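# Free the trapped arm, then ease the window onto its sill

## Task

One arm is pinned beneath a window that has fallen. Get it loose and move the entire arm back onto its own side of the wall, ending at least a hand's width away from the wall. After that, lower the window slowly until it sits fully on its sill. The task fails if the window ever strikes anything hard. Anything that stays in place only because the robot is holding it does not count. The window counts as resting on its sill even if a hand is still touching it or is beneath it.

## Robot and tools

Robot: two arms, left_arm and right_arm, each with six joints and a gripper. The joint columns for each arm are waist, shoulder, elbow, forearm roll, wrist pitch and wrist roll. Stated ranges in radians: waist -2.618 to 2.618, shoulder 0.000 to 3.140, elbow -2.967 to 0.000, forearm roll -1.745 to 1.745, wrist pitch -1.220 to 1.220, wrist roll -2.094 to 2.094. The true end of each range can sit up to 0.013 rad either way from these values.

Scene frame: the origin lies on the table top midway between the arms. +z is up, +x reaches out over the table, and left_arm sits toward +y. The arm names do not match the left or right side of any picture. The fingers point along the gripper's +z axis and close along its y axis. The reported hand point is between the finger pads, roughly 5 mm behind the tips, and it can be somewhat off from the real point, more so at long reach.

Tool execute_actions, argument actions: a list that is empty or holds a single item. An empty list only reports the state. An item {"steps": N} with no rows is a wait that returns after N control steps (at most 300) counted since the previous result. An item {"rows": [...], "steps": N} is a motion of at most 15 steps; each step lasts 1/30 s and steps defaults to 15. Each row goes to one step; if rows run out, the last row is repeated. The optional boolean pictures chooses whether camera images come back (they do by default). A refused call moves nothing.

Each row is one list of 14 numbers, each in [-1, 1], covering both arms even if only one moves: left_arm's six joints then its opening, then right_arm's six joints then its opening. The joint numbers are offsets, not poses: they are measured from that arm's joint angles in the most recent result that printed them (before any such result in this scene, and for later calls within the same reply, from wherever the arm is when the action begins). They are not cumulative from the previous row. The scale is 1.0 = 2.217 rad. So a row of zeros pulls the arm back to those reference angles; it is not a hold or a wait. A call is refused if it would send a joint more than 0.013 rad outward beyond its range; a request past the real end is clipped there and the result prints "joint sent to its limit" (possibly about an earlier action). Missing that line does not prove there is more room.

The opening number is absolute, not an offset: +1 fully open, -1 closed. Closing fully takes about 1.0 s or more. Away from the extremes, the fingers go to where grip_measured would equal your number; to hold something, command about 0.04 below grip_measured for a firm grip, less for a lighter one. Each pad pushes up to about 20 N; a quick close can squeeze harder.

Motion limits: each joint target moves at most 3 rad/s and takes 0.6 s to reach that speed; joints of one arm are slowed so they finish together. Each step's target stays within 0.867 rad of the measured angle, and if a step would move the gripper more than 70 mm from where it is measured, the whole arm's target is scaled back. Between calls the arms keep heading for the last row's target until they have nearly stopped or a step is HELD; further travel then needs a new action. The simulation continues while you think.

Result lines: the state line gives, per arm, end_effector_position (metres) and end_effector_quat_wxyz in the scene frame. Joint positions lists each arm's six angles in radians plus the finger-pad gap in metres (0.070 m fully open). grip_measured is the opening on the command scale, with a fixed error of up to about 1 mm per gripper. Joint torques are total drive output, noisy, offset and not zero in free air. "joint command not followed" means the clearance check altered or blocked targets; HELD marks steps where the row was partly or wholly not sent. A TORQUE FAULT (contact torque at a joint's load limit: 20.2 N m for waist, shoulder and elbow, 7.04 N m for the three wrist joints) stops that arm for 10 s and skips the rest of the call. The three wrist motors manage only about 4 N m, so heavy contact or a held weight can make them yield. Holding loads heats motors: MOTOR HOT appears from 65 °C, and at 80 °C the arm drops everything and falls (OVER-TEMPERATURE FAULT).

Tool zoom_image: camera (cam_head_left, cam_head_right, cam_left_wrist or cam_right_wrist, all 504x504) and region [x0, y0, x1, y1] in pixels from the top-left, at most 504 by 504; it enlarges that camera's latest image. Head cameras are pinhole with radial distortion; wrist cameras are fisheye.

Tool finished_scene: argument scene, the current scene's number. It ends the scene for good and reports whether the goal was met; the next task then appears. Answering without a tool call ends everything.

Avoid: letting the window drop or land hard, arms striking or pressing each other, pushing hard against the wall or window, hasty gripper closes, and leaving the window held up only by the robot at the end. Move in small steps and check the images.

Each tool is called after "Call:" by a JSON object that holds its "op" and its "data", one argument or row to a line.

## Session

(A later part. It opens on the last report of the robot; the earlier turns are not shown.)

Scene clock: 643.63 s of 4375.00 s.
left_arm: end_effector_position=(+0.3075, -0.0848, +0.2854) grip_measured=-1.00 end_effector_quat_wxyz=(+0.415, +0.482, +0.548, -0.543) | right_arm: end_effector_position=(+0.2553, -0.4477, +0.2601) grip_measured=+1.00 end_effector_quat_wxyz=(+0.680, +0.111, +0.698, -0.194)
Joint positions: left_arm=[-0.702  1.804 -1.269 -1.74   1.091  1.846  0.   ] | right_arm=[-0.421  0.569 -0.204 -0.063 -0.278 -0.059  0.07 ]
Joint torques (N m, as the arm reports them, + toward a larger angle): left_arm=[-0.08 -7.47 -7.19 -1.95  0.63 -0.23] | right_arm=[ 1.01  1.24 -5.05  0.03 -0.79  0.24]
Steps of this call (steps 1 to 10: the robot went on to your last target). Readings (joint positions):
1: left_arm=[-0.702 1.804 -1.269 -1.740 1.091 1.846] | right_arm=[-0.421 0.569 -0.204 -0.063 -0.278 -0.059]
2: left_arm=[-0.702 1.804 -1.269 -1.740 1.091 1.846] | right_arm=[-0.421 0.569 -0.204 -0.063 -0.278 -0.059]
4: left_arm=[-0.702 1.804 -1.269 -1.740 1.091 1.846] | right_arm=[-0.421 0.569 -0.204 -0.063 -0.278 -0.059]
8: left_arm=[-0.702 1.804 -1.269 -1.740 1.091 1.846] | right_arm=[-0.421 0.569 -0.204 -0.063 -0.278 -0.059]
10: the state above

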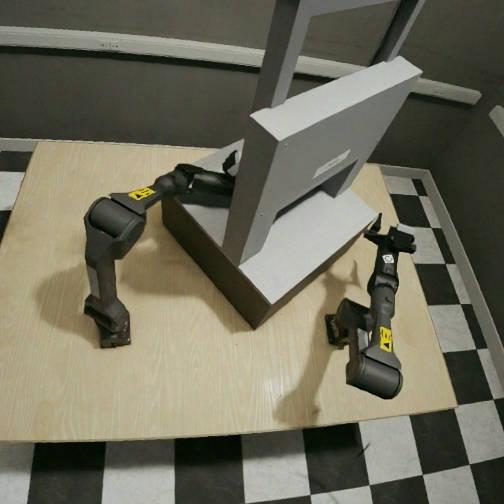

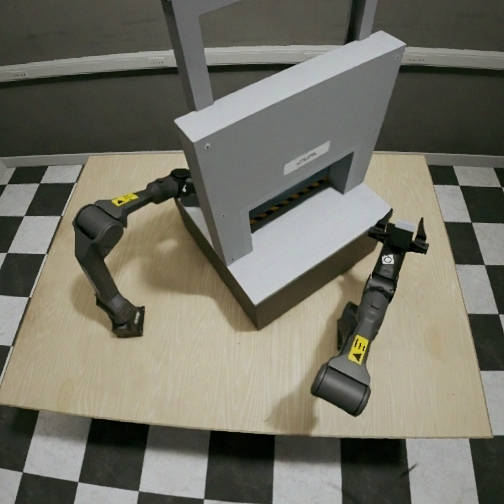

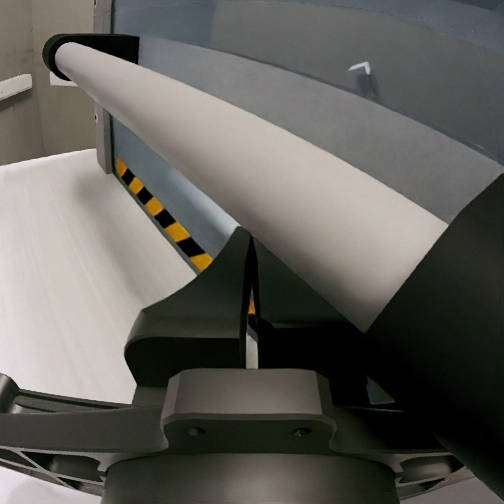

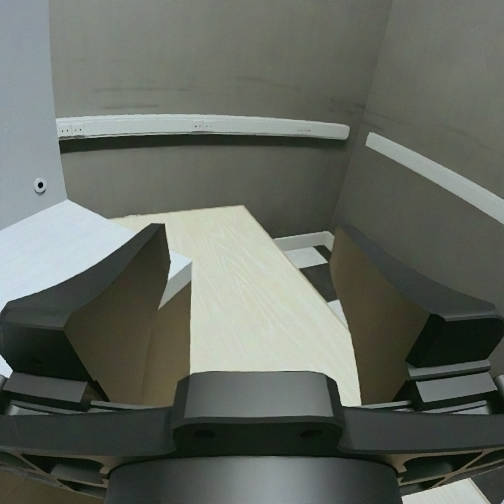

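Call:
{"op": "execute_actions", "data": {
  "actions": []
}}

Scene clock: 657.80 s of 4375.00 s.
left_arm: end_effector_position=(+0.3074, -0.0848, +0.2857) grip_measured=-1.00 end_effector_quat_wxyz=(+0.415, +0.483, +0.548, -0.543) | right_arm: end_effector_position=(+0.2553, -0.4477, +0.2601) grip_measured=+1.00 end_effector_quat_wxyz=(+0.680, +0.111, +0.698, -0.194)
Joint positions: left_arm=[-0.703  1.804 -1.27  -1.739  1.091  1.846  0.   ] | right_arm=[-0.421  0.569 -0.204 -0.063 -0.278 -0.059  0.07 ]
Joint torques (N m, as the arm reports them, + toward a larger angle): left_arm=[-0.55 -8.9  -8.05 -2.24  0.89 -0.23] | right_arm=[ 1.03  1.2  -5.03  0.03 -0.79  0.24]
Steps of this call (steps 1 to 15: the robot went on to your last target; steps 16 to 90: nothing new was sent; then 11.17 s passed at rest). Readings (joint positions):
1: left_arm=[-0.702 1.804 -1.269 -1.740 1.091 1.846] | right_arm=[-0.421 0.569 -0.204 -0.063 -0.278 -0.059]
2: left_arm=[-0.702 1.804 -1.269 -1.740 1.091 1.846] | right_arm=[-0.421 0.569 -0.204 -0.063 -0.278 -0.059]
4: left_arm=[-0.702 1.804 -1.269 -1.740 1.091 1.846] | right_arm=[-0.421 0.569 -0.204 -0.063 -0.278 -0.059]
8: left_arm=[-0.702 1.804 -1.269 -1.740 1.091 1.846] | right_arm=[-0.421 0.569 -0.204 -0.063 -0.278 -0.059]
90: the state above
All arms were judged still, so your last target was given up. Only a new action makes them travel on or press farther. Fingers that are still opening or closing keep moving.

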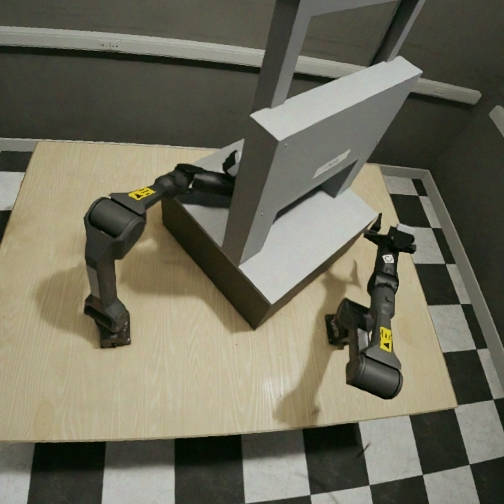

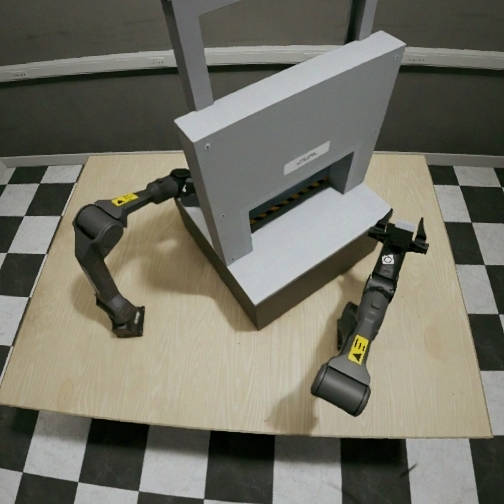

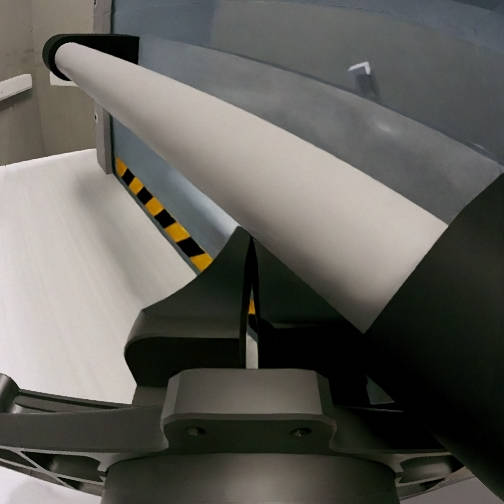

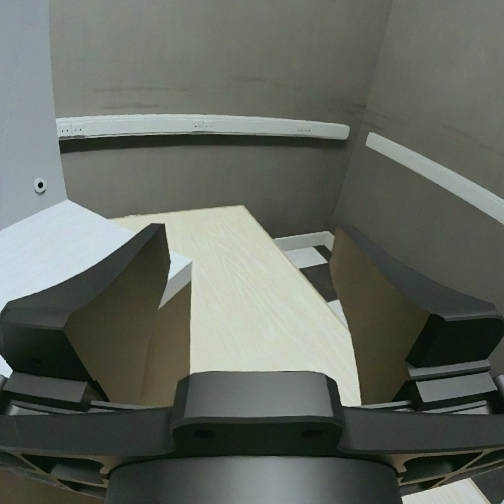

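Call:
{"op": "execute_actions", "data": {
  "actions": [
    {"rows": [[0,0.0004,0.001,0,0,0,-1,0,0,0,0,0,0,1],[0,0.0008,0.002,0,0,0,-1,0,0,0,0,0,0,1],[0,0.0011,0.003,0,0,0,-1,0,0,0,0,0,0,1],[0,0.0015,0.004,0,0,0,-1,0,0,0,0,0,0,1],[0,0.0018,0.005,0,0,0,-1,0,0,0,0,0,0,1],[0,0.0022,0.006,0,0,0,-1,0,0,0,0,0,0,1],[0,0.0026,0.007,0,0,0,-1,0,0,0,0,0,0,1],[0,0.0029,0.008,0,0,0,-1,0,0,0,0,0,0,1],[0,0.0033,0.009,0,0,0,-1,0,0,0,0,0,0,1],[0,0.0037,0.010,0,0,0,-1,0,0,0,0,0,0,1],[0,0.0040,0.011,0,0,0,-1,0,0,0,0,0,0,1],[0,0.0044,0.012,0,0,0,-1,0,0,0,0,0,0,1],[0,0.0048,0.013,0,0,0,-1,0,0,0,0,0,0,1],[0,0.0051,0.014,0,0,0,-1,0,0,0,0,0,0,1],[0,0.0055,0.015,0,0,0,-1,0,0,0,0,0,0,1]], "steps": 15}
  ],
  "pictures": false
}}

Call:
{"op": "execute_actions", "data": {
  "actions": [
    {"rows": [[0,0.0004,0.001,0,0,0,-1,0,0,0,0,0,0,1],[0,0.0008,0.002,0,0,0,-1,0,0,0,0,0,0,1],[0,0.0011,0.003,0,0,0,-1,0,0,0,0,0,0,1],[0,0.0015,0.004,0,0,0,-1,0,0,0,0,0,0,1],[0,0.0018,0.005,0,0,0,-1,0,0,0,0,0,0,1],[0,0.0022,0.006,0,0,0,-1,0,0,0,0,0,0,1],[0,0.0026,0.007,0,0,0,-1,0,0,0,0,0,0,1],[0,0.0029,0.008,0,0,0,-1,0,0,0,0,0,0,1],[0,0.0033,0.009,0,0,0,-1,0,0,0,0,0,0,1],[0,0.0037,0.010,0,0,0,-1,0,0,0,0,0,0,1],[0,0.0040,0.011,0,0,0,-1,0,0,0,0,0,0,1],[0,0.0044,0.012,0,0,0,-1,0,0,0,0,0,0,1],[0,0.0048,0.013,0,0,0,-1,0,0,0,0,0,0,1],[0,0.0051,0.014,0,0,0,-1,0,0,0,0,0,0,1],[0,0.0055,0.015,0,0,0,-1,0,0,0,0,0,0,1]], "steps": 15}
  ]
}}

Scene clock: 667.23 s of 4375.00 s.
left_arm: end_effector_position=(+0.3049, -0.0843, +0.2709) grip_measured=-1.00 end_effector_quat_wxyz=(+0.399, +0.477, +0.560, -0.547) | right_arm: end_effector_position=(+0.2553, -0.4477, +0.2601) grip_measured=+1.00 end_effector_quat_wxyz=(+0.680, +0.111, +0.698, -0.194)
Joint positions: left_arm=[-0.704  1.814 -1.238 -1.742  1.092  1.846  0.   ] | right_arm=[-0.421  0.569 -0.204 -0.063 -0.278 -0.059  0.07 ]
Joint torques (N m, as the arm reports them, + toward a larger angle): left_arm=[ 1.34 -4.68 -3.37 -0.43  0.17 -0.14] | right_arm=[ 1.02  1.19 -5.    0.02 -0.79  0.24]
Steps of this call (steps 1 to 90: nothing new was sent; then 5.93 s passed at rest; steps 91 to 105: all 15 steps of this action). Readings (joint positions):
91: left_arm=[-0.703 1.804 -1.269 -1.739 1.091 1.846] | right_arm=[-0.421 0.569 -0.204 -0.063 -0.278 -0.059]
92: left_arm=[-0.703 1.804 -1.268 -1.740 1.091 1.846] | right_arm=[-0.421 0.569 -0.204 -0.063 -0.278 -0.059]
94: left_arm=[-0.703 1.804 -1.266 -1.744 1.091 1.846] | right_arm=[-0.421 0.569 -0.204 -0.063 -0.278 -0.059]
98: left_arm=[-0.704 1.804 -1.258 -1.747 1.096 1.846] | right_arm=[-0.421 0.569 -0.204 -0.063 -0.278 -0.059]
105: the state above

Scene clock: 667.73 s of 4375.00 s.
left_arm: end_effector_position=(+0.3027, -0.0831, +0.2547) grip_measured=-1.00 end_effector_quat_wxyz=(+0.383, +0.472, +0.574, -0.549) | right_arm: end_effector_position=(+0.2553, -0.4477, +0.2601) grip_measured=+1.00 end_effector_quat_wxyz=(+0.680, +0.111, +0.698, -0.194)
Joint positions: left_arm=[-0.705  1.826 -1.205 -1.742  1.093  1.846  0.   ] | right_arm=[-0.421  0.569 -0.204 -0.063 -0.278 -0.059  0.07 ]
Joint torques (N m, as the arm reports them, + toward a larger angle): left_arm=[ 1.13 -4.3  -3.06 -0.67  0.21 -0.17] | right_arm=[ 1.02  1.19 -5.02  0.02 -0.79  0.24]
Steps of this call (steps 1 to 15: all 15 steps of this action). Readings (joint positions):
1: left_arm=[-0.705 1.815 -1.236 -1.741 1.092 1.846] | right_arm=[-0.421 0.569 -0.204 -0.063 -0.278 -0.059]
2: left_arm=[-0.705 1.815 -1.235 -1.742 1.093 1.846] | right_arm=[-0.421 0.569 -0.204 -0.063 -0.278 -0.059]
4: left_arm=[-0.705 1.817 -1.230 -1.742 1.093 1.846] | right_arm=[-0.421 0.569 -0.204 -0.063 -0.278 -0.059]
8: left_arm=[-0.705 1.821 -1.221 -1.742 1.093 1.846] | right_arm=[-0.421 0.569 -0.204 -0.063 -0.278 -0.059]
15: the state above

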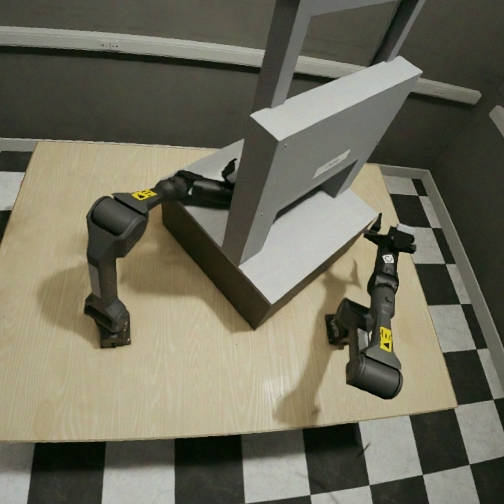

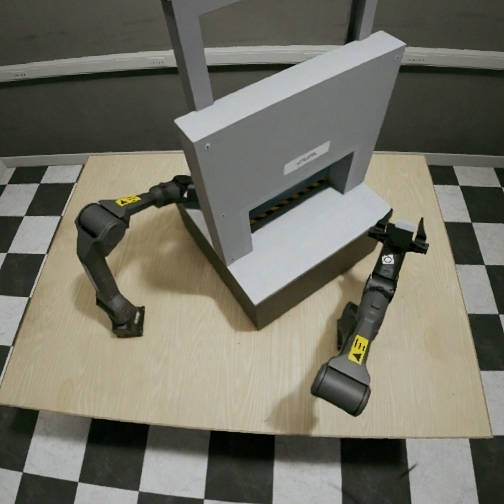

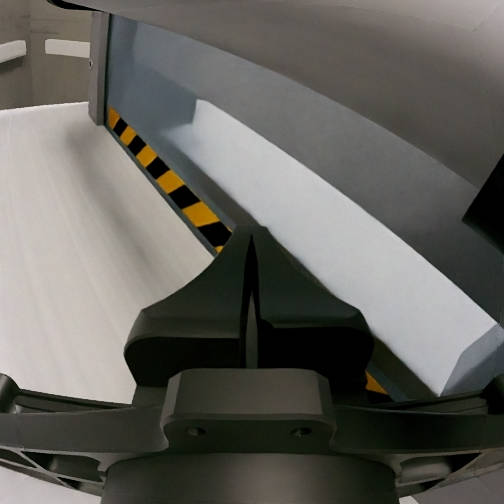

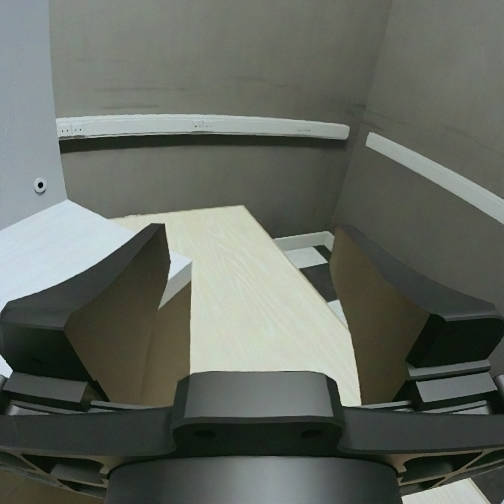

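The window is resting on the sill, and the left arm's torques are back to their unloaded values.

Call:
{"op": "finished_scene", "data": {
  "scene": 1
}}

The scene is finished: the task was done.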